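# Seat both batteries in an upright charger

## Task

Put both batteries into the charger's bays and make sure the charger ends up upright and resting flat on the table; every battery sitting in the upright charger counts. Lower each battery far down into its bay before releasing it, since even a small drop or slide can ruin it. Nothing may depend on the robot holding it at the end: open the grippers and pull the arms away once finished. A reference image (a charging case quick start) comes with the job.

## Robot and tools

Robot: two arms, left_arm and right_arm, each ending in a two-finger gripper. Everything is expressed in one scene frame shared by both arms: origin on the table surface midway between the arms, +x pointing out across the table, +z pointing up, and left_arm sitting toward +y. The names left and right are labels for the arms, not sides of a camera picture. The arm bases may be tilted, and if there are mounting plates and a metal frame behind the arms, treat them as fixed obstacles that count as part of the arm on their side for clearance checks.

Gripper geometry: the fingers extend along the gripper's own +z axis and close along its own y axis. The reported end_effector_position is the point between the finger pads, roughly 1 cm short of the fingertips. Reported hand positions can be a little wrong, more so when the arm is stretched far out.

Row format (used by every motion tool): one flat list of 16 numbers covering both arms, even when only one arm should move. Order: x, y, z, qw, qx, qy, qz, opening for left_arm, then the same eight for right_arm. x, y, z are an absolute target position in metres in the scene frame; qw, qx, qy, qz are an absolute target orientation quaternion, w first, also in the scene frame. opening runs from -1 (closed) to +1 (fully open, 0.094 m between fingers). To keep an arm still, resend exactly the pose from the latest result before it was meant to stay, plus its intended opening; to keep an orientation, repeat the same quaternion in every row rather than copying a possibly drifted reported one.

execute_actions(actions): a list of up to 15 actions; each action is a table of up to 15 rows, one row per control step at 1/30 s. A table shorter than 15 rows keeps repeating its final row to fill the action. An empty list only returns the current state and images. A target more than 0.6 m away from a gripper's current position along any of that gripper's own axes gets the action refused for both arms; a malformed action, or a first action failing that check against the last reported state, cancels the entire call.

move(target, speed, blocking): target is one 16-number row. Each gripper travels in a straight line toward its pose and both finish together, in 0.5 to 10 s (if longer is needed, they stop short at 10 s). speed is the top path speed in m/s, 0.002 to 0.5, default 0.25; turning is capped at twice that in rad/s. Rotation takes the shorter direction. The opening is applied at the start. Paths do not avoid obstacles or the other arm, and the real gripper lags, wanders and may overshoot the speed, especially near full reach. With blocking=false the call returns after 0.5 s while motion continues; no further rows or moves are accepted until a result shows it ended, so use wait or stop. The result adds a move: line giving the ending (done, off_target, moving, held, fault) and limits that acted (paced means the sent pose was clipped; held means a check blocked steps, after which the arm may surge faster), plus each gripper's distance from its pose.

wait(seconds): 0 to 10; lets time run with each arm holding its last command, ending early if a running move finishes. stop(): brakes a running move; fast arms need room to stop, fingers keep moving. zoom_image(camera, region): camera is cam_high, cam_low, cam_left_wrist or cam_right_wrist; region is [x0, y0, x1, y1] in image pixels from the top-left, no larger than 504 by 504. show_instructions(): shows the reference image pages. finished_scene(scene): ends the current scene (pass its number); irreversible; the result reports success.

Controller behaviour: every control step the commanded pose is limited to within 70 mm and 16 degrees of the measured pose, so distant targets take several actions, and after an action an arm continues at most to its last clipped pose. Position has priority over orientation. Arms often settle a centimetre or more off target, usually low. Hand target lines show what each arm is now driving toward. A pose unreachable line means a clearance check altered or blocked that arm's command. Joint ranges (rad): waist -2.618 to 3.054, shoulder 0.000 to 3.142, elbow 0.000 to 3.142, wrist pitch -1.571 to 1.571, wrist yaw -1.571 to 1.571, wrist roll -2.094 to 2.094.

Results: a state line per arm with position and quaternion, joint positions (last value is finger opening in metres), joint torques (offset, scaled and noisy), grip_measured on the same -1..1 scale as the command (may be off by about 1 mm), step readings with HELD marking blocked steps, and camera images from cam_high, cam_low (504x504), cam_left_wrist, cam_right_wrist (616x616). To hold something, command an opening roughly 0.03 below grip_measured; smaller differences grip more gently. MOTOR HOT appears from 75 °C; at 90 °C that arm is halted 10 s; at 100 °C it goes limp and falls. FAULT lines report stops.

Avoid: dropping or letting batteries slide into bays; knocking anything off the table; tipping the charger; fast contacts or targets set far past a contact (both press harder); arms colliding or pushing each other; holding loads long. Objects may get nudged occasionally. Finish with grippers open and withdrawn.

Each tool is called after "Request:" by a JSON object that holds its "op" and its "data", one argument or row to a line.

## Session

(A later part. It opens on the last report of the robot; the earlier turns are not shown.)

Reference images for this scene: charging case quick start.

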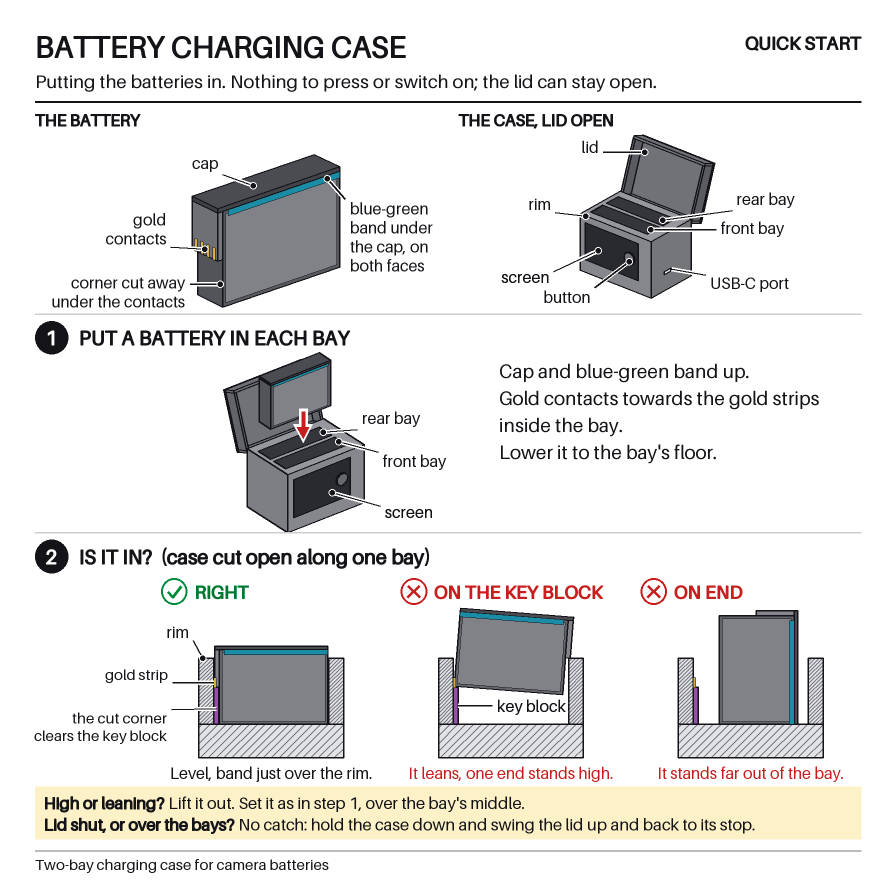

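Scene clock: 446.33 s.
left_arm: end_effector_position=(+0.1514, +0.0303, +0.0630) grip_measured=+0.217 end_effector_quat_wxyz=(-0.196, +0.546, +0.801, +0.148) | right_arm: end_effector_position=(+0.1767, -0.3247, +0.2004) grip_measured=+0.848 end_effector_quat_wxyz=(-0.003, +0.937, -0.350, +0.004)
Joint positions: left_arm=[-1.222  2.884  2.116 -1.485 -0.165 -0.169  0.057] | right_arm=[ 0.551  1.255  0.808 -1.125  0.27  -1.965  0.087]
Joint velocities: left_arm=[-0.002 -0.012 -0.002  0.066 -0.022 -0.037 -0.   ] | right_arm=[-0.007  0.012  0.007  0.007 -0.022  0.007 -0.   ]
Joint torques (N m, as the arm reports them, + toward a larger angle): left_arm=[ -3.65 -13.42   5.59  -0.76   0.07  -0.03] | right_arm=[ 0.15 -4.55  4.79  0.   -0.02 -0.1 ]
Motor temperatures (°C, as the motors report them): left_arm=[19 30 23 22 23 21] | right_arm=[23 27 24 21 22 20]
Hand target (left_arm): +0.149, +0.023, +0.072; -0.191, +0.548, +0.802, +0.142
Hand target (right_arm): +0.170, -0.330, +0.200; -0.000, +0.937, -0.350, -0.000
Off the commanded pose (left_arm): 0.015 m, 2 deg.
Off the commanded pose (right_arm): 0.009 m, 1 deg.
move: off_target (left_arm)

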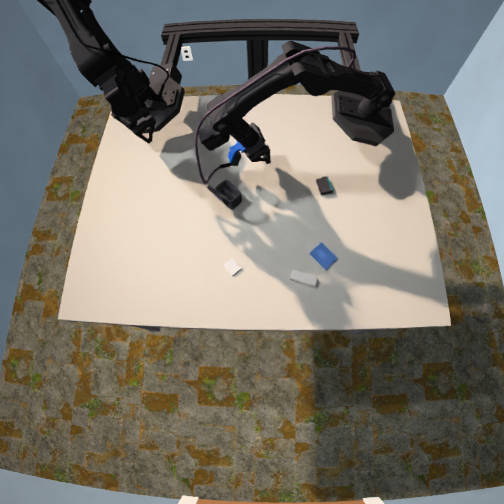

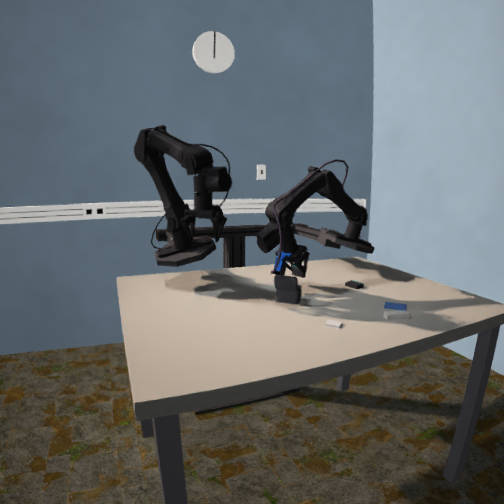

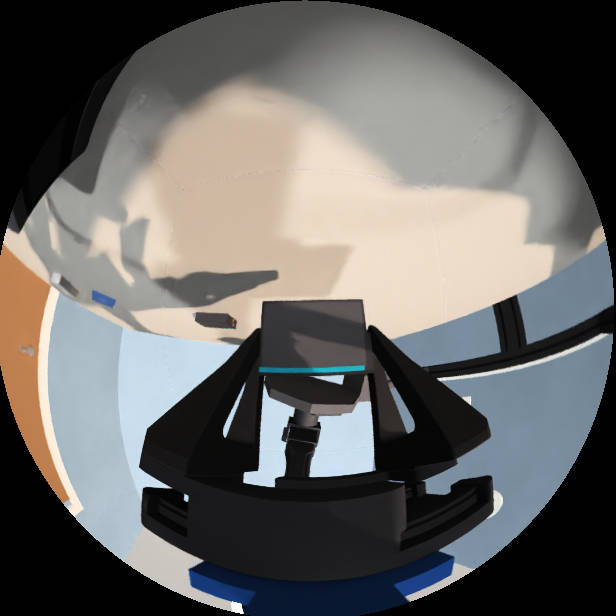

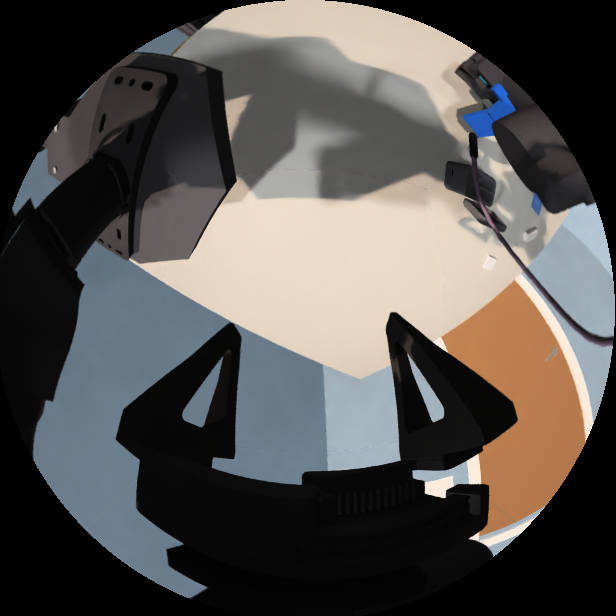

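Request:
{"op": "move", "data": {
  "target": [0.15,0.026,0.042,-0.196,0.550,0.800,0.135,0.18, 0.17,-0.33,0.2,0,-0.9367,0.35,0,0.85],
  "speed": 0.04
}}

Request:
{"op": "zoom_image", "data": {
  "camera": "cam_low",
  "region": [240,210,360,310]
}}

Scene clock: 451.10 s.
left_arm: end_effector_position=(+0.1506, +0.0263, +0.0418) grip_measured=+0.217 end_effector_quat_wxyz=(-0.194, +0.550, +0.800, +0.140) | right_arm: end_effector_position=(+0.1767, -0.3247, +0.2004) grip_measured=+0.848 end_effector_quat_wxyz=(-0.003, +0.937, -0.350, +0.004)
Joint positions: left_arm=[-1.215  2.925  2.116 -1.429 -0.164 -0.151  0.057] | right_arm=[ 0.551  1.255  0.808 -1.125  0.27  -1.965  0.087]
Joint velocities: left_arm=[ 0.007 -0.007 -0.007  0.051 -0.051 -0.066 -0.001] | right_arm=[-0.012 -0.002  0.002 -0.022  0.007  0.066 -0.001]
Joint torques (N m, as the arm reports them, + toward a larger angle): left_arm=[ -2.42 -13.42   3.14  -0.54   0.05   0.08] | right_arm=[ 0.08 -4.74  4.74  0.01  0.04 -0.08]
Motor temperatures (°C, as the motors report them): left_arm=[19 30 23 22 23 21] | right_arm=[23 27 24 21 22 20]
Hand target (left_arm): +0.150, +0.026, +0.042; -0.196, +0.550, +0.800, +0.135
Hand target (right_arm): +0.170, -0.330, +0.200; -0.000, +0.937, -0.350, -0.000
Off the commanded pose (left_arm): 0.001 m, 1 deg.
Off the commanded pose (right_arm): 0.009 m, 1 deg.
move: done

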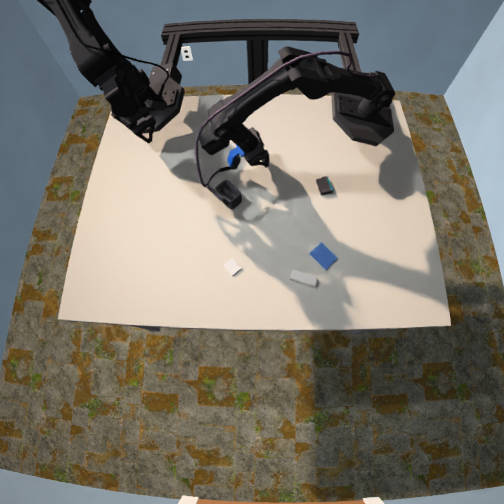

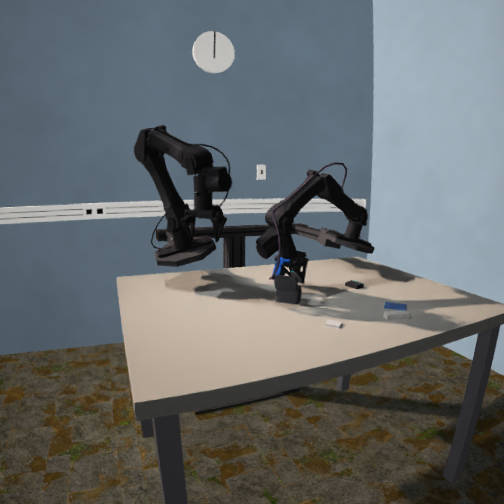

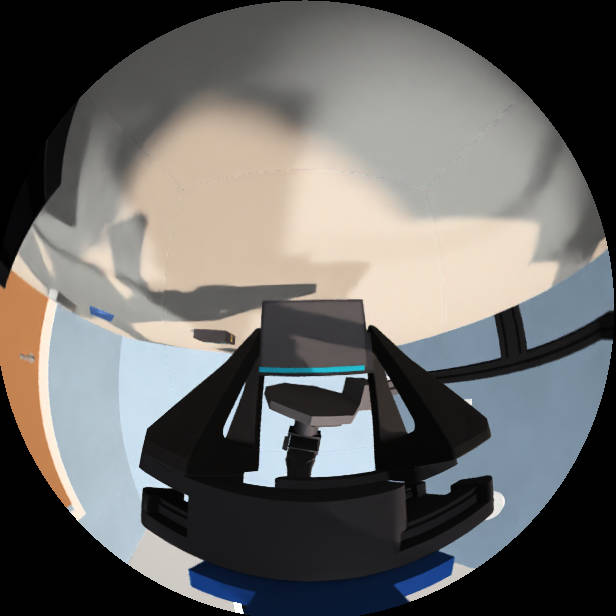

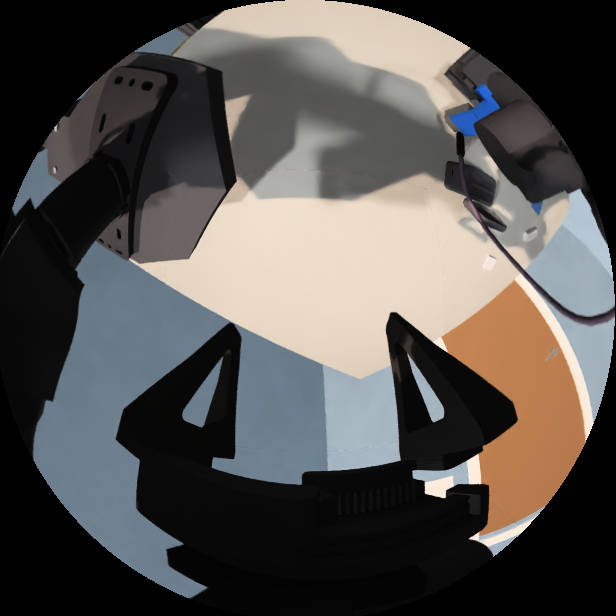

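Region (240, 210, 360, 310) of cam_low's 504x504 image, scaled by 4.200, with more detail than that image has.

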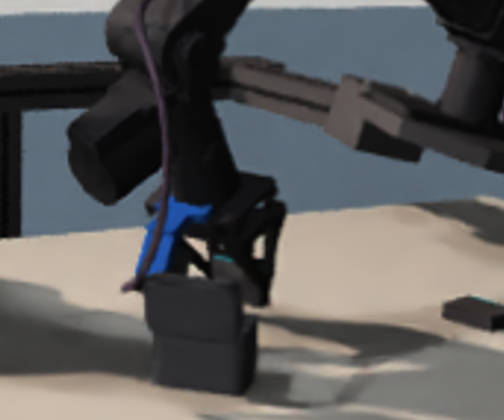

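Request:
{"op": "move", "data": {
  "target": [0.15,0.026,0.034,-0.196,0.550,0.800,0.135,0.18, 0.17,-0.33,0.2,0,-0.9367,0.35,0,0.85],
  "speed": 0.02
}}

Scene clock: 455.13 s.
left_arm: end_effector_position=(+0.1490, +0.0256, +0.0340) grip_measured=+0.217 end_effector_quat_wxyz=(-0.194, +0.551, +0.799, +0.140) | right_arm: end_effector_position=(+0.1767, -0.3247, +0.2004) grip_measured=+0.848 end_effector_quat_wxyz=(-0.003, +0.937, -0.350, +0.004)
Joint positions: left_arm=[-1.215  2.941  2.116 -1.412 -0.163 -0.148  0.057] | right_arm=[ 0.551  1.255  0.808 -1.125  0.27  -1.965  0.087]
Joint velocities: left_arm=[ 0.002 -0.012  0.012 -0.051 -0.022 -0.022  0.001] | right_arm=[-0.022 -0.012 -0.007 -0.007 -0.022  0.022  0.001]
Joint torques (N m, as the arm reports them, + toward a larger angle): left_arm=[ -2.16 -13.58   3.14  -0.56   0.08   0.06] | right_arm=[ 0.07 -4.69  4.79 -0.01  0.03 -0.09]
Motor temperatures (°C, as the motors report them): left_arm=[19 31 23 22 23 21] | right_arm=[23 27 24 21 22 20]
Hand target (left_arm): +0.150, +0.026, +0.034; -0.196, +0.550, +0.800, +0.135
Hand target (right_arm): +0.170, -0.330, +0.200; -0.000, +0.937, -0.350, -0.000
Off the commanded pose (left_arm): 0.001 m, 1 deg.
Off the commanded pose (right_arm): 0.009 m, 1 deg.
move: done

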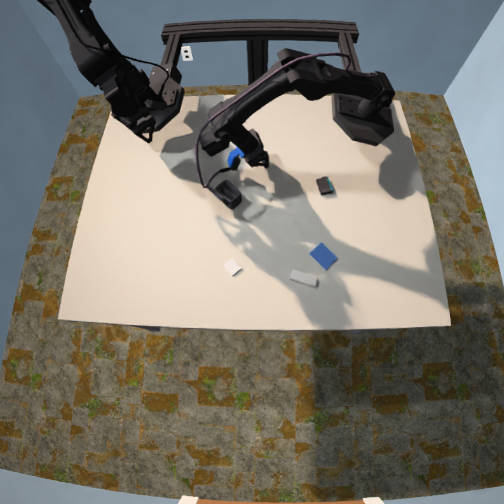

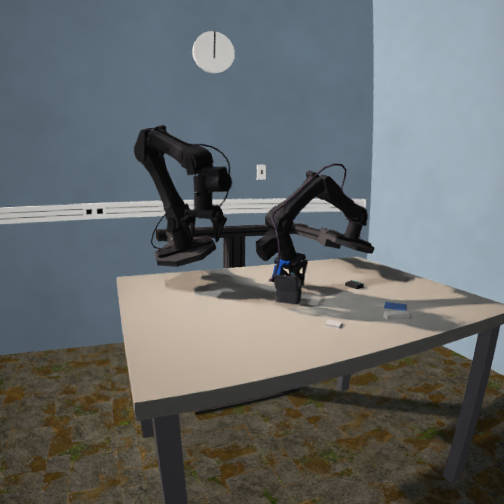

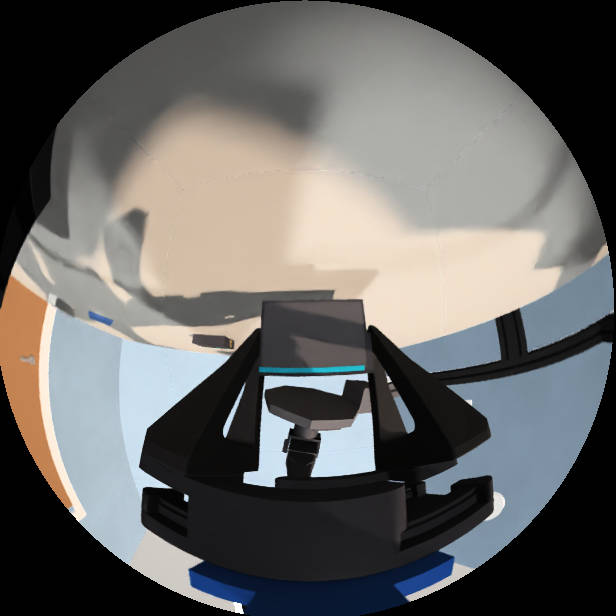

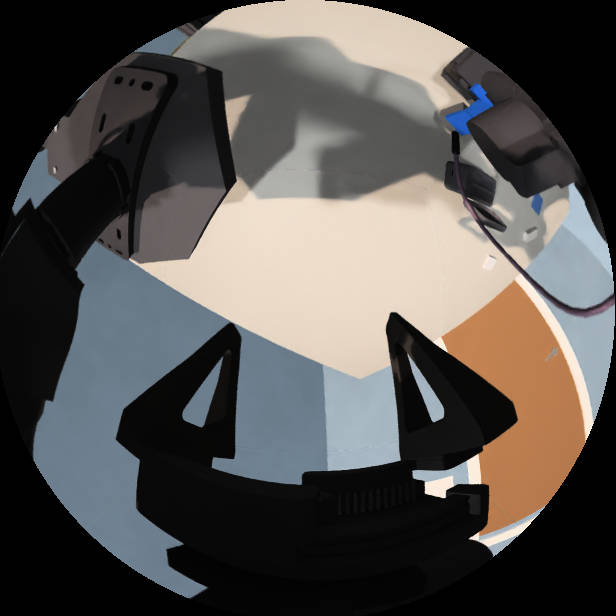

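Request:
{"op": "move", "data": {
  "target": [0.15,0.026,0.027,-0.196,0.550,0.800,0.135,0.18, 0.17,-0.33,0.2,0,-0.9367,0.35,0,0.85],
  "speed": 0.015
}}

Scene clock: 457.47 s.
left_arm: end_effector_position=(+0.1499, +0.0261, +0.0268) grip_measured=+0.217 end_effector_quat_wxyz=(-0.196, +0.549, +0.801, +0.138) | right_arm: end_effector_position=(+0.1767, -0.3247, +0.2004) grip_measured=+0.848 end_effector_quat_wxyz=(-0.003, +0.937, -0.350, +0.004)
Joint positions: left_arm=[-1.207  2.955  2.116 -1.397 -0.163 -0.145  0.057] | right_arm=[ 0.551  1.255  0.808 -1.125  0.27  -1.965  0.087]
Joint velocities: left_arm=[ 0.002  0.007  0.007  0.037 -0.022  0.022 -0.002] | right_arm=[-0.012  0.002  0.002 -0.037  0.022 -0.051 -0.001]
Joint torques (N m, as the arm reports them, + toward a larger angle): left_arm=[ -2.47 -13.59   3.07  -0.52   0.08   0.08] | right_arm=[-0.02 -4.58  4.87  0.01  0.01 -0.09]
Motor temperatures (°C, as the motors report them): left_arm=[19 31 23 22 23 21] | right_arm=[23 27 24 21 22 20]
Hand target (left_arm): +0.150, +0.026, +0.027; -0.196, +0.550, +0.800, +0.135
Hand target (right_arm): +0.170, -0.330, +0.200; -0.000, +0.937, -0.350, -0.000
Off the commanded pose (left_arm): 0.000 m, 0 deg.
Off the commanded pose (right_arm): 0.009 m, 1 deg.
move: done

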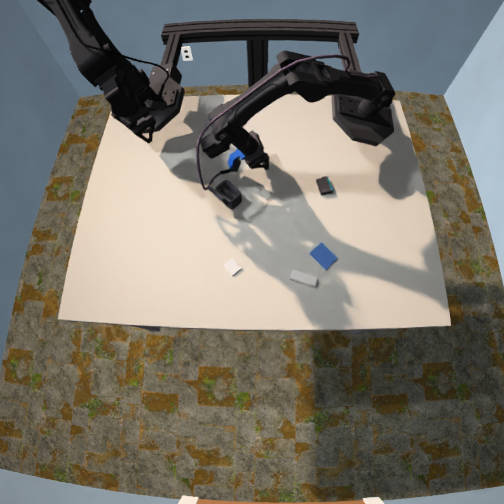

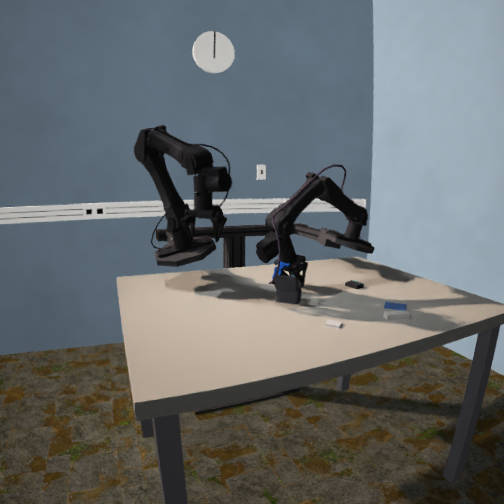

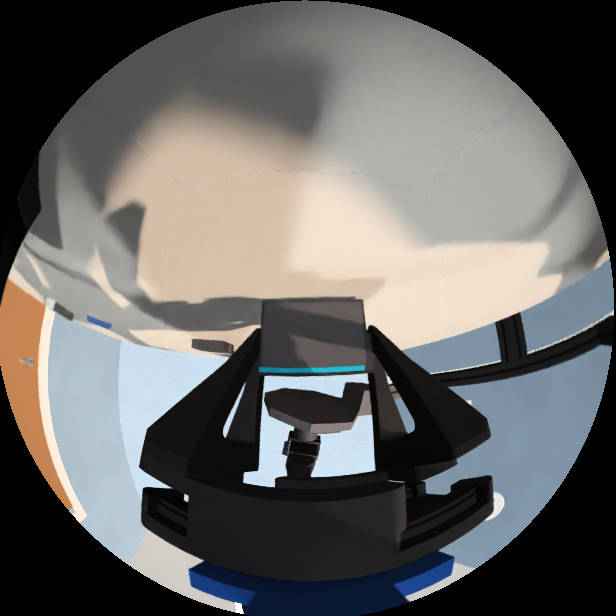

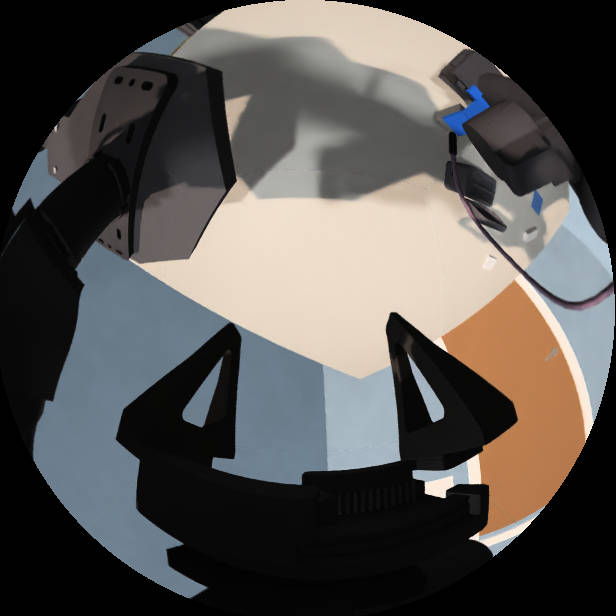

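Request:
{"op": "move", "data": {
  "target": [0.15,0.026,0.021,-0.196,0.550,0.800,0.135,0.18, 0.17,-0.33,0.2,0,-0.9367,0.35,0,0.85],
  "speed": 0.012
}}

Scene clock: 460.20 s.
left_arm: end_effector_position=(+0.1494, +0.0261, +0.0244) grip_measured=+0.217 end_effector_quat_wxyz=(-0.196, +0.549, +0.800, +0.138) | right_arm: end_effector_position=(+0.1767, -0.3247, +0.2004) grip_measured=+0.848 end_effector_quat_wxyz=(-0.003, +0.937, -0.350, +0.004)
Joint positions: left_arm=[-1.207  2.961  2.116 -1.392 -0.163 -0.145  0.057] | right_arm=[ 0.551  1.255  0.808 -1.125  0.27  -1.965  0.087]
Joint velocities: left_arm=[-0.002 -0.007  0.007  0.007  0.022 -0.051  0.   ] | right_arm=[-0.012  0.007  0.002  0.051  0.051 -0.007 -0.001]
Joint torques (N m, as the arm reports them, + toward a larger angle): left_arm=[ -2.16 -12.94   3.26  -0.47   0.03   0.06] | right_arm=[ 0.17 -4.68  4.8   0.01 -0.02 -0.07]
Motor temperatures (°C, as the motors report them): left_arm=[19 31 23 22 23 21] | right_arm=[23 27 24 21 22 20]
Hand target (left_arm): +0.150, +0.026, +0.021; -0.196, +0.550, +0.800, +0.135
Hand target (right_arm): +0.170, -0.330, +0.200; -0.000, +0.937, -0.350, -0.000
Off the commanded pose (left_arm): 0.003 m, 0 deg.
Off the commanded pose (right_arm): 0.009 m, 1 deg.
move: done

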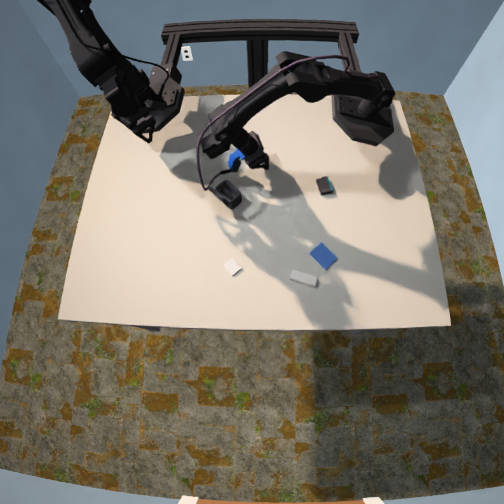

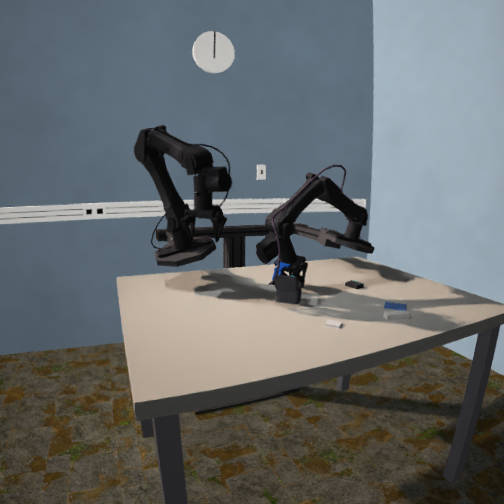

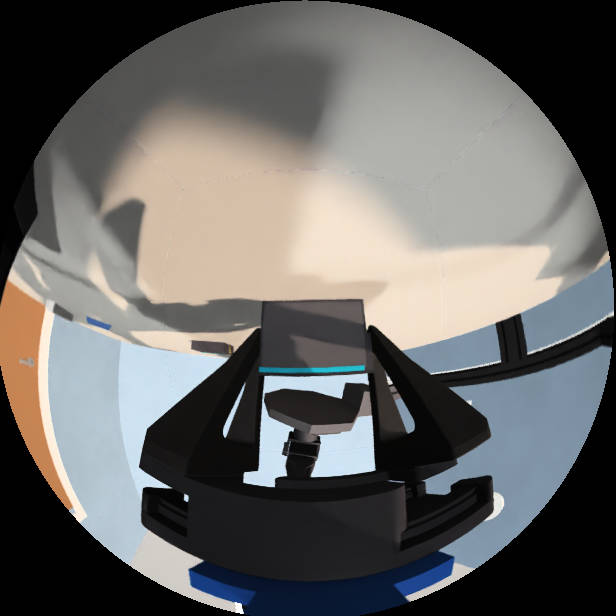

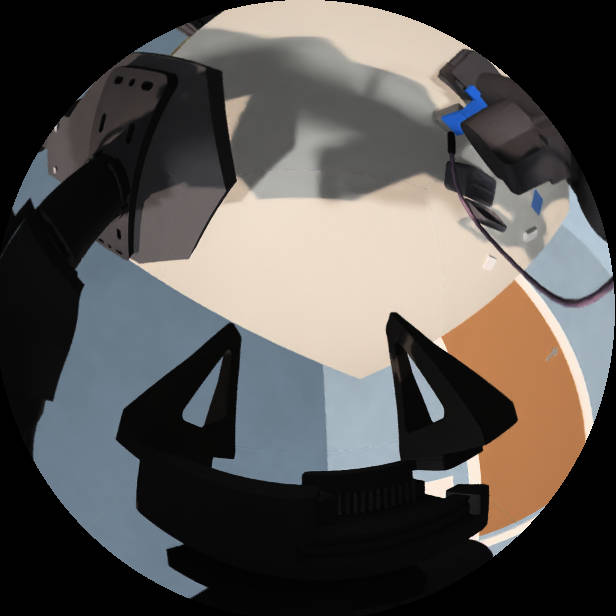

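Request:
{"op": "execute_actions", "data": {
  "actions": [
    [[0.15,0.026,0.0245,-0.196,0.550,0.800,0.135,0.23, 0.17,-0.33,0.2,0,-0.9367,0.35,0,0.85]],
    [[0.15,0.026,0.0245,-0.196,0.550,0.800,0.135,0.55, 0.17,-0.33,0.2,0,-0.9367,0.35,0,0.85]]
  ]
}}

Scene clock: 464.73 s.
left_arm: end_effector_position=(+0.1494, +0.0260, +0.0243) grip_measured=+0.548 end_effector_quat_wxyz=(-0.196, +0.550, +0.800, +0.138) | right_arm: end_effector_position=(+0.1767, -0.3247, +0.2004) grip_measured=+0.848 end_effector_quat_wxyz=(-0.003, +0.937, -0.350, +0.004)
Joint positions: left_arm=[-1.207  2.961  2.116 -1.392 -0.163 -0.144  0.073] | right_arm=[ 0.551  1.255  0.808 -1.125  0.27  -1.965  0.087]
Joint velocities: left_arm=[-0.012  0.007 -0.002 -0.022 -0.037  0.037 -0.   ] | right_arm=[ 0.002  0.007 -0.012  0.022 -0.081  0.051 -0.   ]
Joint torques (N m, as the arm reports them, + toward a larger angle): left_arm=[ -2.21 -13.55   3.08  -0.56   0.03   0.08] | right_arm=[ 0.28 -4.72  4.81 -0.02  0.   -0.07]
Motor temperatures (°C, as the motors report them): left_arm=[19 31 23 21 23 21] | right_arm=[23 27 24 21 22 20]
Hand target (left_arm): +0.150, +0.026, +0.025; -0.196, +0.550, +0.800, +0.135
Hand target (right_arm): +0.170, -0.330, +0.200; -0.000, +0.937, -0.350, -0.000
Off the commanded pose (left_arm): 0.001 m, 0 deg.
Off the commanded pose (right_arm): 0.009 m, 1 deg.
Step readings (end_effector_position; steps 1 to 15: 1st action; 16 to 30: 2nd action):
0: left_arm (+0.1494, +0.0261, +0.0244) | right_arm (+0.1767, -0.3247, +0.2004)
1: left_arm (+0.1494, +0.0261, +0.0244) | right_arm (+0.1767, -0.3247, +0.2004)
2: left_arm (+0.1494, +0.0261, +0.0244) | right_arm (+0.1767, -0.3247, +0.2004)
4: left_arm (+0.1494, +0.0261, +0.0244) | right_arm (+0.1767, -0.3247, +0.2004)
8: left_arm (+0.1494, +0.0261, +0.0244) | right_arm (+0.1767, -0.3247, +0.2004)
15: left_arm (+0.1494, +0.0261, +0.0244) | right_arm (+0.1767, -0.3247, +0.2004)
16: left_arm (+0.1494, +0.0261, +0.0244) | right_arm (+0.1767, -0.3247, +0.2004)
17: left_arm (+0.1494, +0.0260, +0.0243) | right_arm (+0.1767, -0.3247, +0.2004)
19: left_arm (+0.1494, +0.0260, +0.0243) | right_arm (+0.1767, -0.3247, +0.2004)
23: left_arm (+0.1494, +0.0260, +0.0243) | right_arm (+0.1767, -0.3247, +0.2004)
30: end_effector_position above

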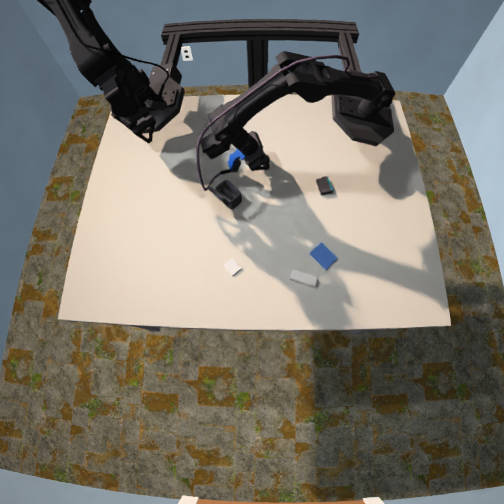

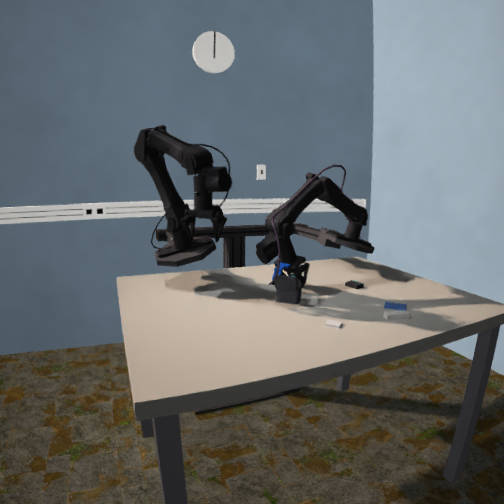

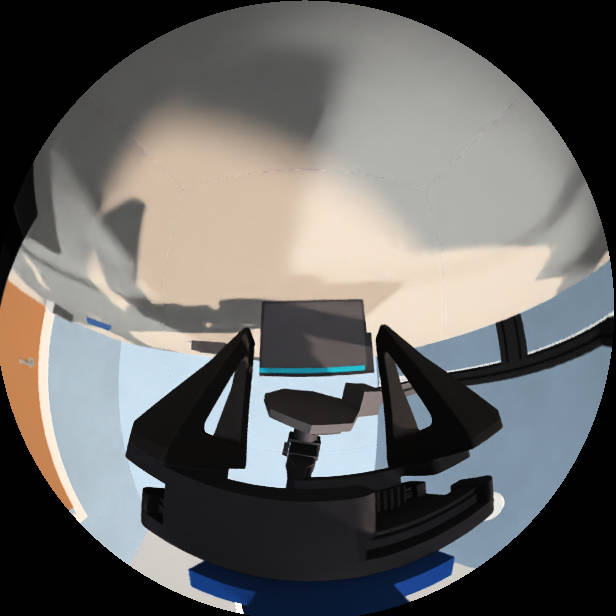

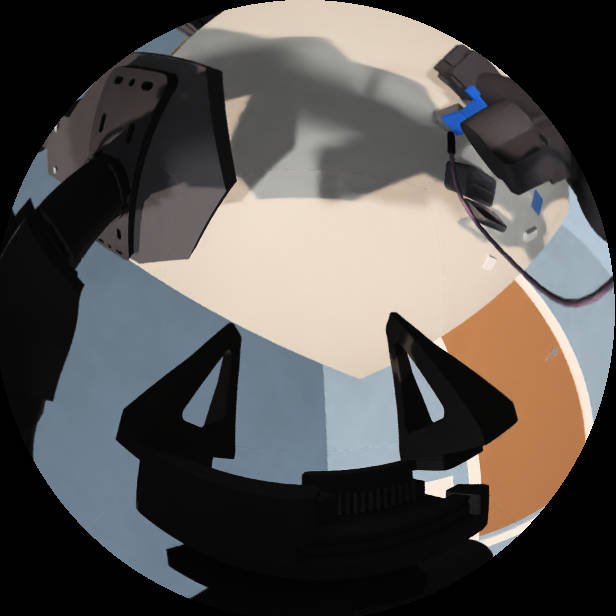

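Request:
{"op": "move", "data": {
  "target": [0.15,0.035,0.085,-0.14,0.56,0.81,0.1,0.55, 0.17,-0.25,0.2,0,-0.824,0.566,0,0.55],
  "speed": 0.15
}}

Request:
{"op": "move", "data": {
  "target": [0.24,0.21,0.09,0,0.5,0.866,0,0.55, 0.15,-0.08,0.13,0,-0.824,0.566,0,0.55],
  "speed": 0.3
}}

Scene clock: 481.07 s.
left_arm: end_effector_position=(+0.1530, +0.0384, +0.0780) grip_measured=+0.548 end_effector_quat_wxyz=(-0.154, +0.552, +0.813, +0.105) | right_arm: end_effector_position=(+0.1634, -0.2639, +0.1938) grip_measured=+0.552 end_effector_quat_wxyz=(+0.022, +0.825, -0.565, +0.004)
Joint positions: left_arm=[-1.219  2.679  1.835 -1.284 -0.163 -0.144  0.073] | right_arm=[ 0.836  1.456  0.86  -1.107  0.271 -1.171  0.073]
Joint velocities: left_arm=[ 0.002 -0.017  0.002  0.051  0.007 -0.022 -0.001] | right_arm=[-0.037  0.002 -0.002  0.066  0.022 -0.022  0.001]
Joint torques (N m, as the arm reports them, + toward a larger angle): left_arm=[ -3.84 -14.39   2.85  -0.39  -0.01   0.05] | right_arm=[ 2.79 -2.75  9.48  0.23 -0.08  0.06]
Motor temperatures (°C, as the motors report them): left_arm=[19 32 23 21 23 21] | right_arm=[23 27 24 21 22 20]
Hand target (left_arm): +0.150, +0.034, +0.086; -0.141, +0.560, +0.810, +0.099
Hand target (right_arm): +0.170, -0.252, +0.200; +0.002, +0.824, -0.566, +0.003
Off the commanded pose (left_arm): 0.008 m, 2 deg.
Off the commanded pose (right_arm): 0.017 m, 3 deg.
move: off_target (right_arm)

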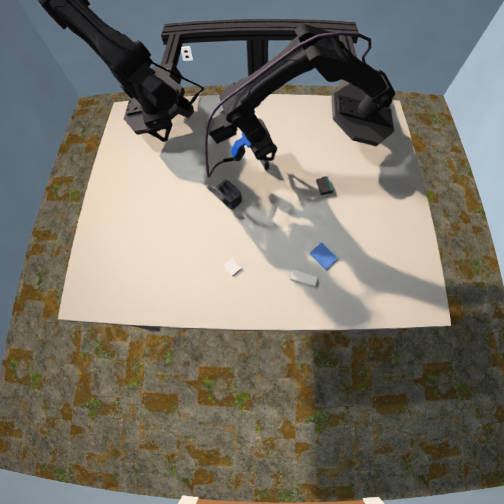

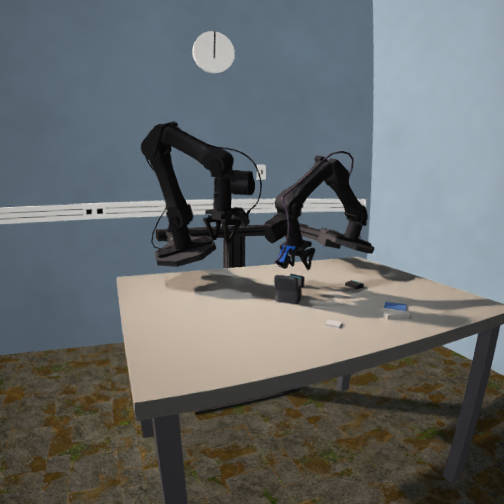

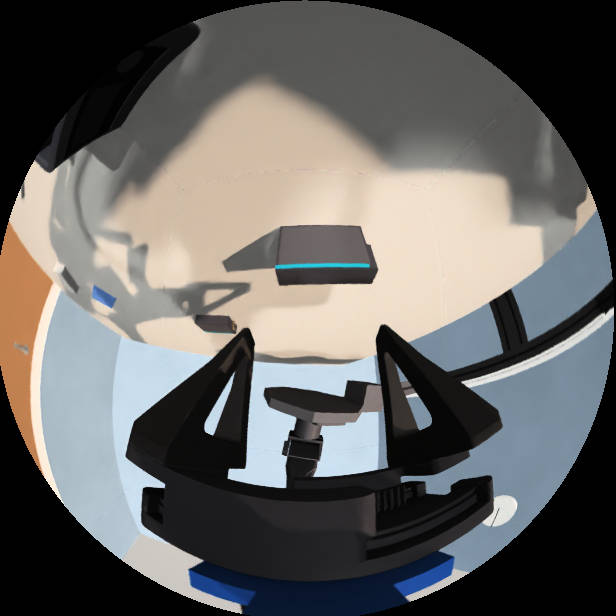

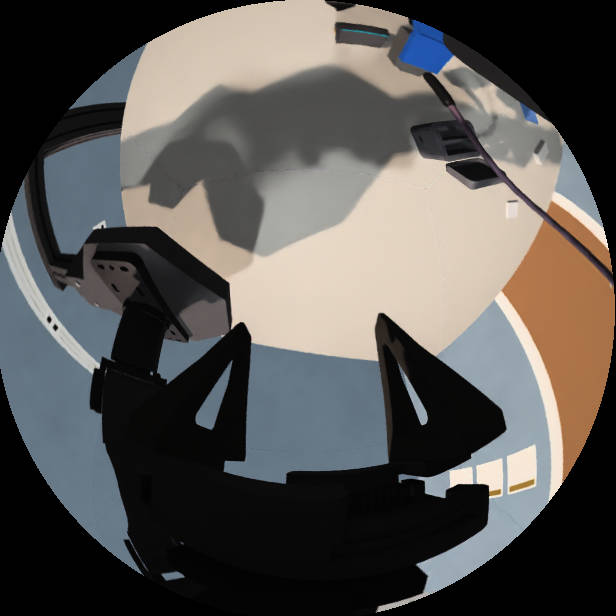

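Scene clock: 482.50 s.
left_arm: end_effector_position=(+0.2433, +0.2113, +0.0902) grip_measured=+0.548 end_effector_quat_wxyz=(-0.012, +0.499, +0.867, +0.006) | right_arm: end_effector_position=(+0.1467, -0.0979, +0.1220) grip_measured=+0.552 end_effector_quat_wxyz=(+0.024, +0.826, -0.563, +0.011)
Joint positions: left_arm=[-0.733  1.886  0.849 -0.622 -0.268  0.265  0.073] | right_arm=[ 1.183  2.109  1.153 -0.838  0.225 -0.821  0.073]
Joint velocities: left_arm=[-0.002  0.012 -0.007 -0.11  -0.037 -0.022 -0.001] | right_arm=[-0.012  0.002 -0.002  0.007 -0.066  0.022 -0.   ]
Joint torques (N m, as the arm reports them, + toward a larger angle): left_arm=[-1.91 -8.31  2.73  0.21  0.06  0.07] | right_arm=[ 3.03 -8.21  8.78  0.21 -0.07  0.04]
Motor temperatures (°C, as the motors report them): left_arm=[19 32 23 21 23 21] | right_arm=[23 27 24 21 22 20]
Hand target (left_arm): +0.244, +0.209, +0.093; -0.002, +0.499, +0.866, -0.002
Hand target (right_arm): +0.151, -0.083, +0.129; +0.001, +0.824, -0.566, +0.004
Off the commanded pose (left_arm): 0.004 m, 2 deg.
Off the commanded pose (right_arm): 0.020 m, 3 deg.
move: off_target (right_arm)

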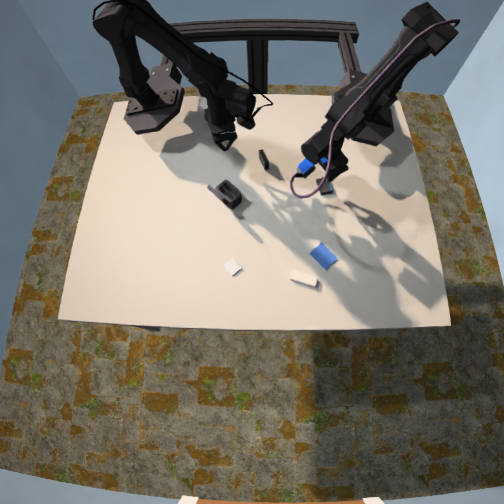

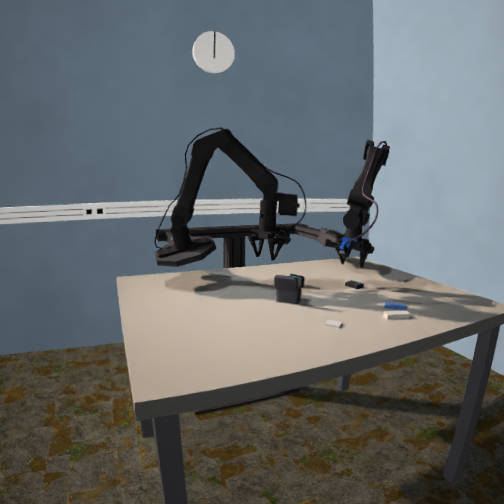

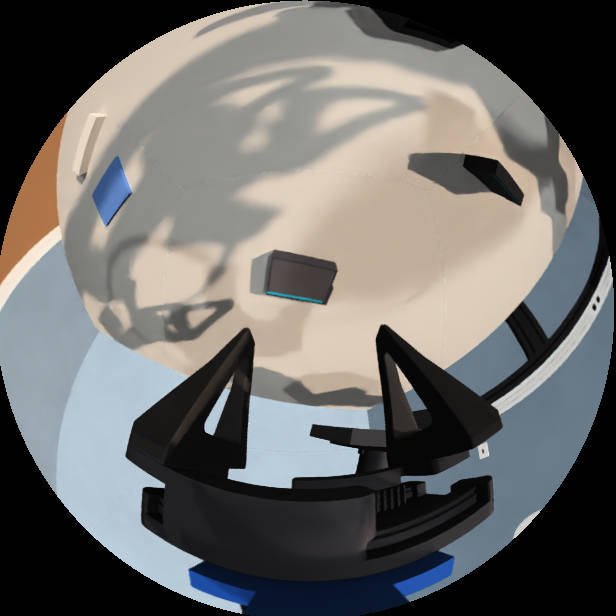

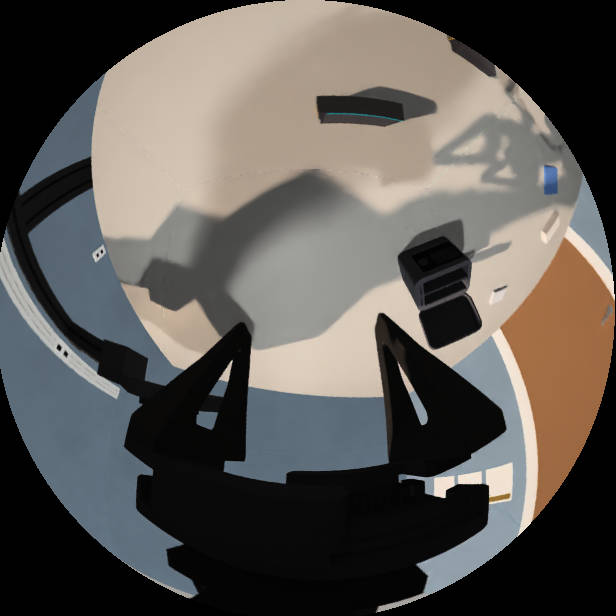

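Request:
{"op": "move", "data": {
  "target": [0.245,0.2,0.045,0,0.581,0.814,0,0.55, 0.149,0.025,0.085,0,-0.824,0.566,0,0.55],
  "speed": 0.15
}}

Scene clock: 492.07 s.
left_arm: end_effector_position=(+0.2466, +0.1983, +0.0475) grip_measured=+0.548 end_effector_quat_wxyz=(+0.001, +0.580, +0.814, +0.002) | right_arm: end_effector_position=(+0.1518, +0.0141, +0.0748) grip_measured=+0.552 end_effector_quat_wxyz=(+0.009, +0.824, -0.567, +0.008)
Joint positions: left_arm=[-0.717  2.035  0.821 -0.413 -0.267  0.483  0.073] | right_arm=[ 1.264  2.537  1.612 -0.854  0.207 -0.737  0.073]
Joint velocities: left_arm=[-0.002  0.002  0.002 -0.007 -0.022  0.007 -0.001] | right_arm=[-0.007 -0.007 -0.002 -0.022 -0.037  0.007  0.001]
Joint torques (N m, as the arm reports them, + toward a larger angle): left_arm=[-1.61 -7.01  1.91  0.24  0.    0.05] | right_arm=[  3.74 -11.56   9.07  -0.04  -0.11   0.08]
Motor temperatures (°C, as the motors report them): left_arm=[19 30 23 21 23 21] | right_arm=[23 27 25 21 22 20]
Hand target (left_arm): +0.245, +0.200, +0.045; -0.000, +0.581, +0.814, -0.000
Hand target (right_arm): +0.149, +0.024, +0.084; -0.000, +0.824, -0.566, +0.001
Off the commanded pose (left_arm): 0.003 m, 0 deg.
Off the commanded pose (right_arm): 0.015 m, 1 deg.
move: off_target (right_arm)

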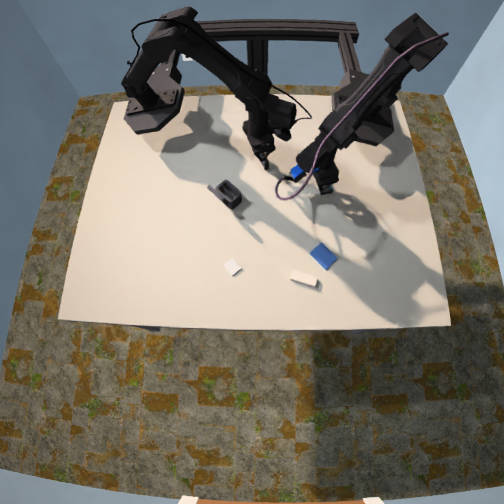

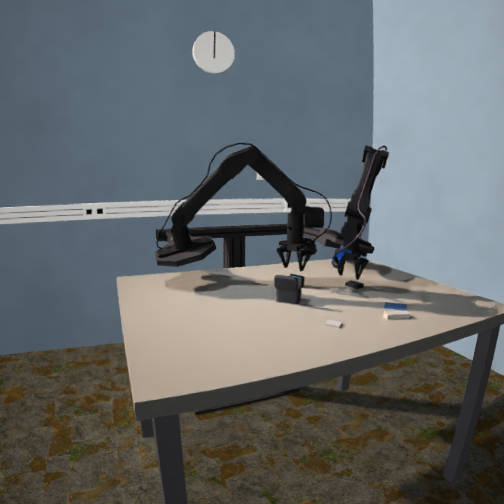

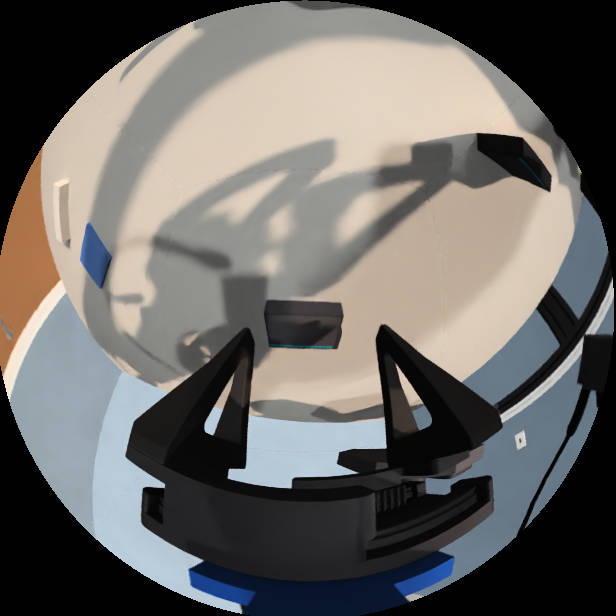

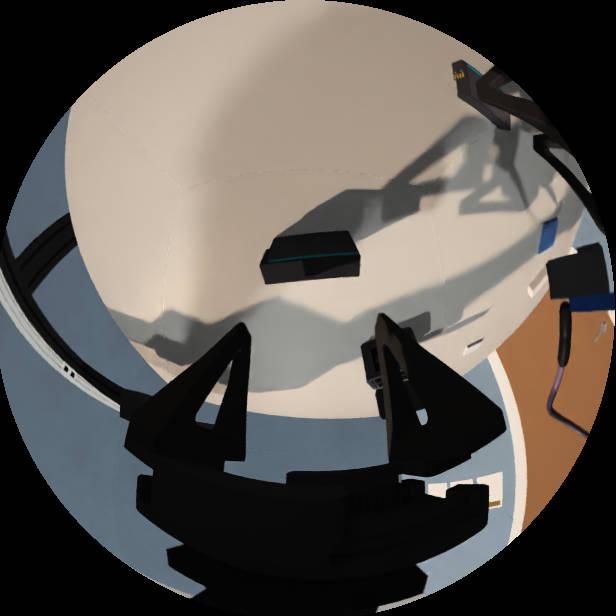

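Request:
{"op": "move", "data": {
  "target": [0.253,0.2005,0.022,0.244,0.554,0.777,-0.174,0.55, 0.148,0.032,0.07,0,-0.843,0.537,0,0.55],
  "speed": 0.15
}}

Scene clock: 504.37 s.
left_arm: end_effector_position=(+0.2608, +0.2014, +0.0239) grip_measured=+0.548 end_effector_quat_wxyz=(+0.243, +0.553, +0.779, -0.168) | right_arm: end_effector_position=(+0.1496, +0.0157, +0.0624) grip_measured=+0.552 end_effector_quat_wxyz=(+0.020, +0.839, -0.544, +0.009)
Joint positions: left_arm=[-0.368  2.026  0.373  0.519  0.184  0.858  0.073] | right_arm=[ 1.264  2.582  1.637 -0.856  0.205 -0.788  0.073]
Joint velocities: left_arm=[-0.007  0.007 -0.002 -0.037 -0.037  0.037 -0.001] | right_arm=[ 0.007 -0.012  0.007  0.066  0.007 -0.051 -0.   ]
Joint torques (N m, as the arm reports them, + toward a larger angle): left_arm=[-1.09 -4.92 -0.03  0.85  0.36  0.06] | right_arm=[  3.84 -11.44   8.85   0.15  -0.13  -0.1 ]
Motor temperatures (°C, as the motors report them): left_arm=[19 29 22 21 23 21] | right_arm=[24 29 25 21 22 20]
Hand target (left_arm): +0.254, +0.202, +0.022; +0.241, +0.554, +0.777, -0.178
Hand target (right_arm): +0.148, +0.031, +0.070; -0.000, +0.844, -0.537, +0.000
Off the commanded pose (left_arm): 0.008 m, 1 deg.
Off the commanded pose (right_arm): 0.018 m, 3 deg.
move: off_target (right_arm)

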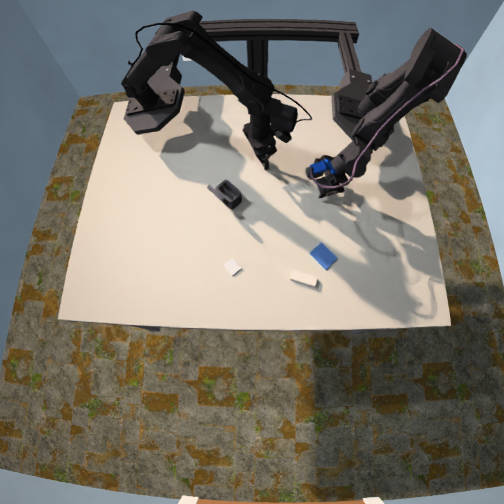

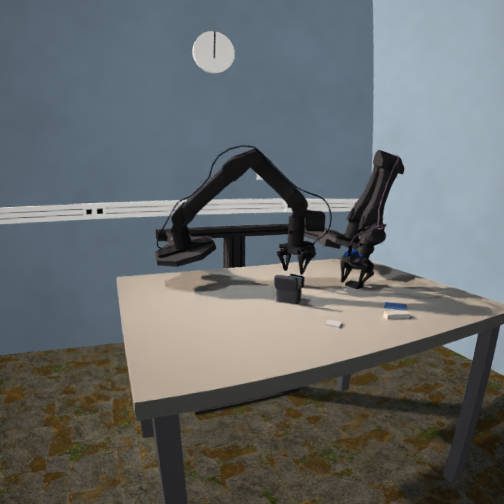

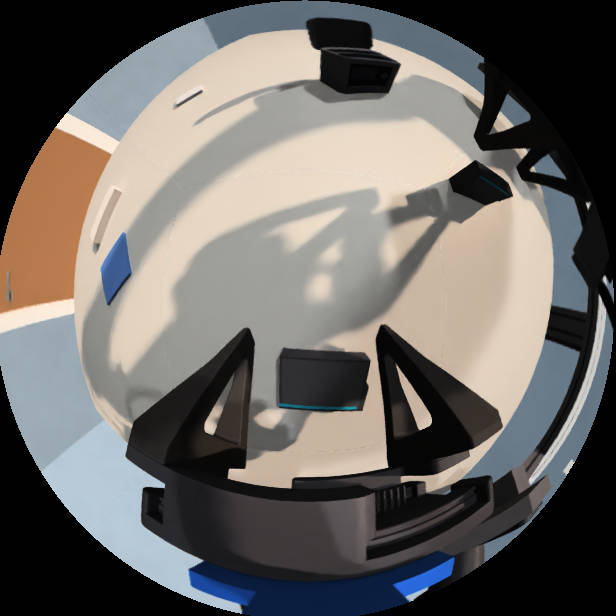

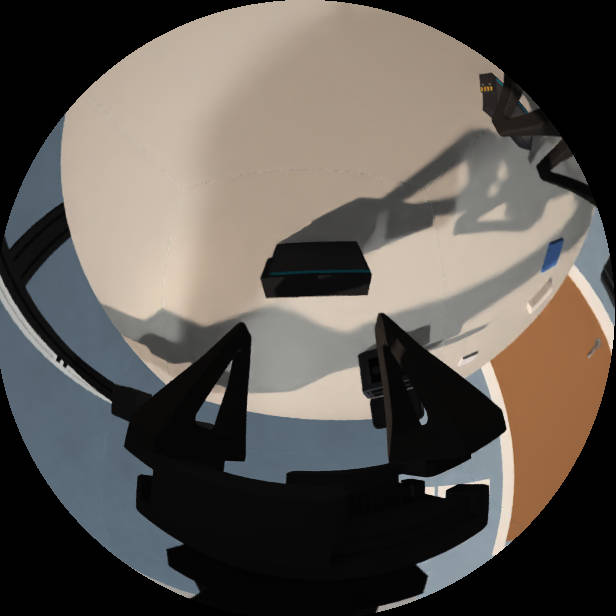

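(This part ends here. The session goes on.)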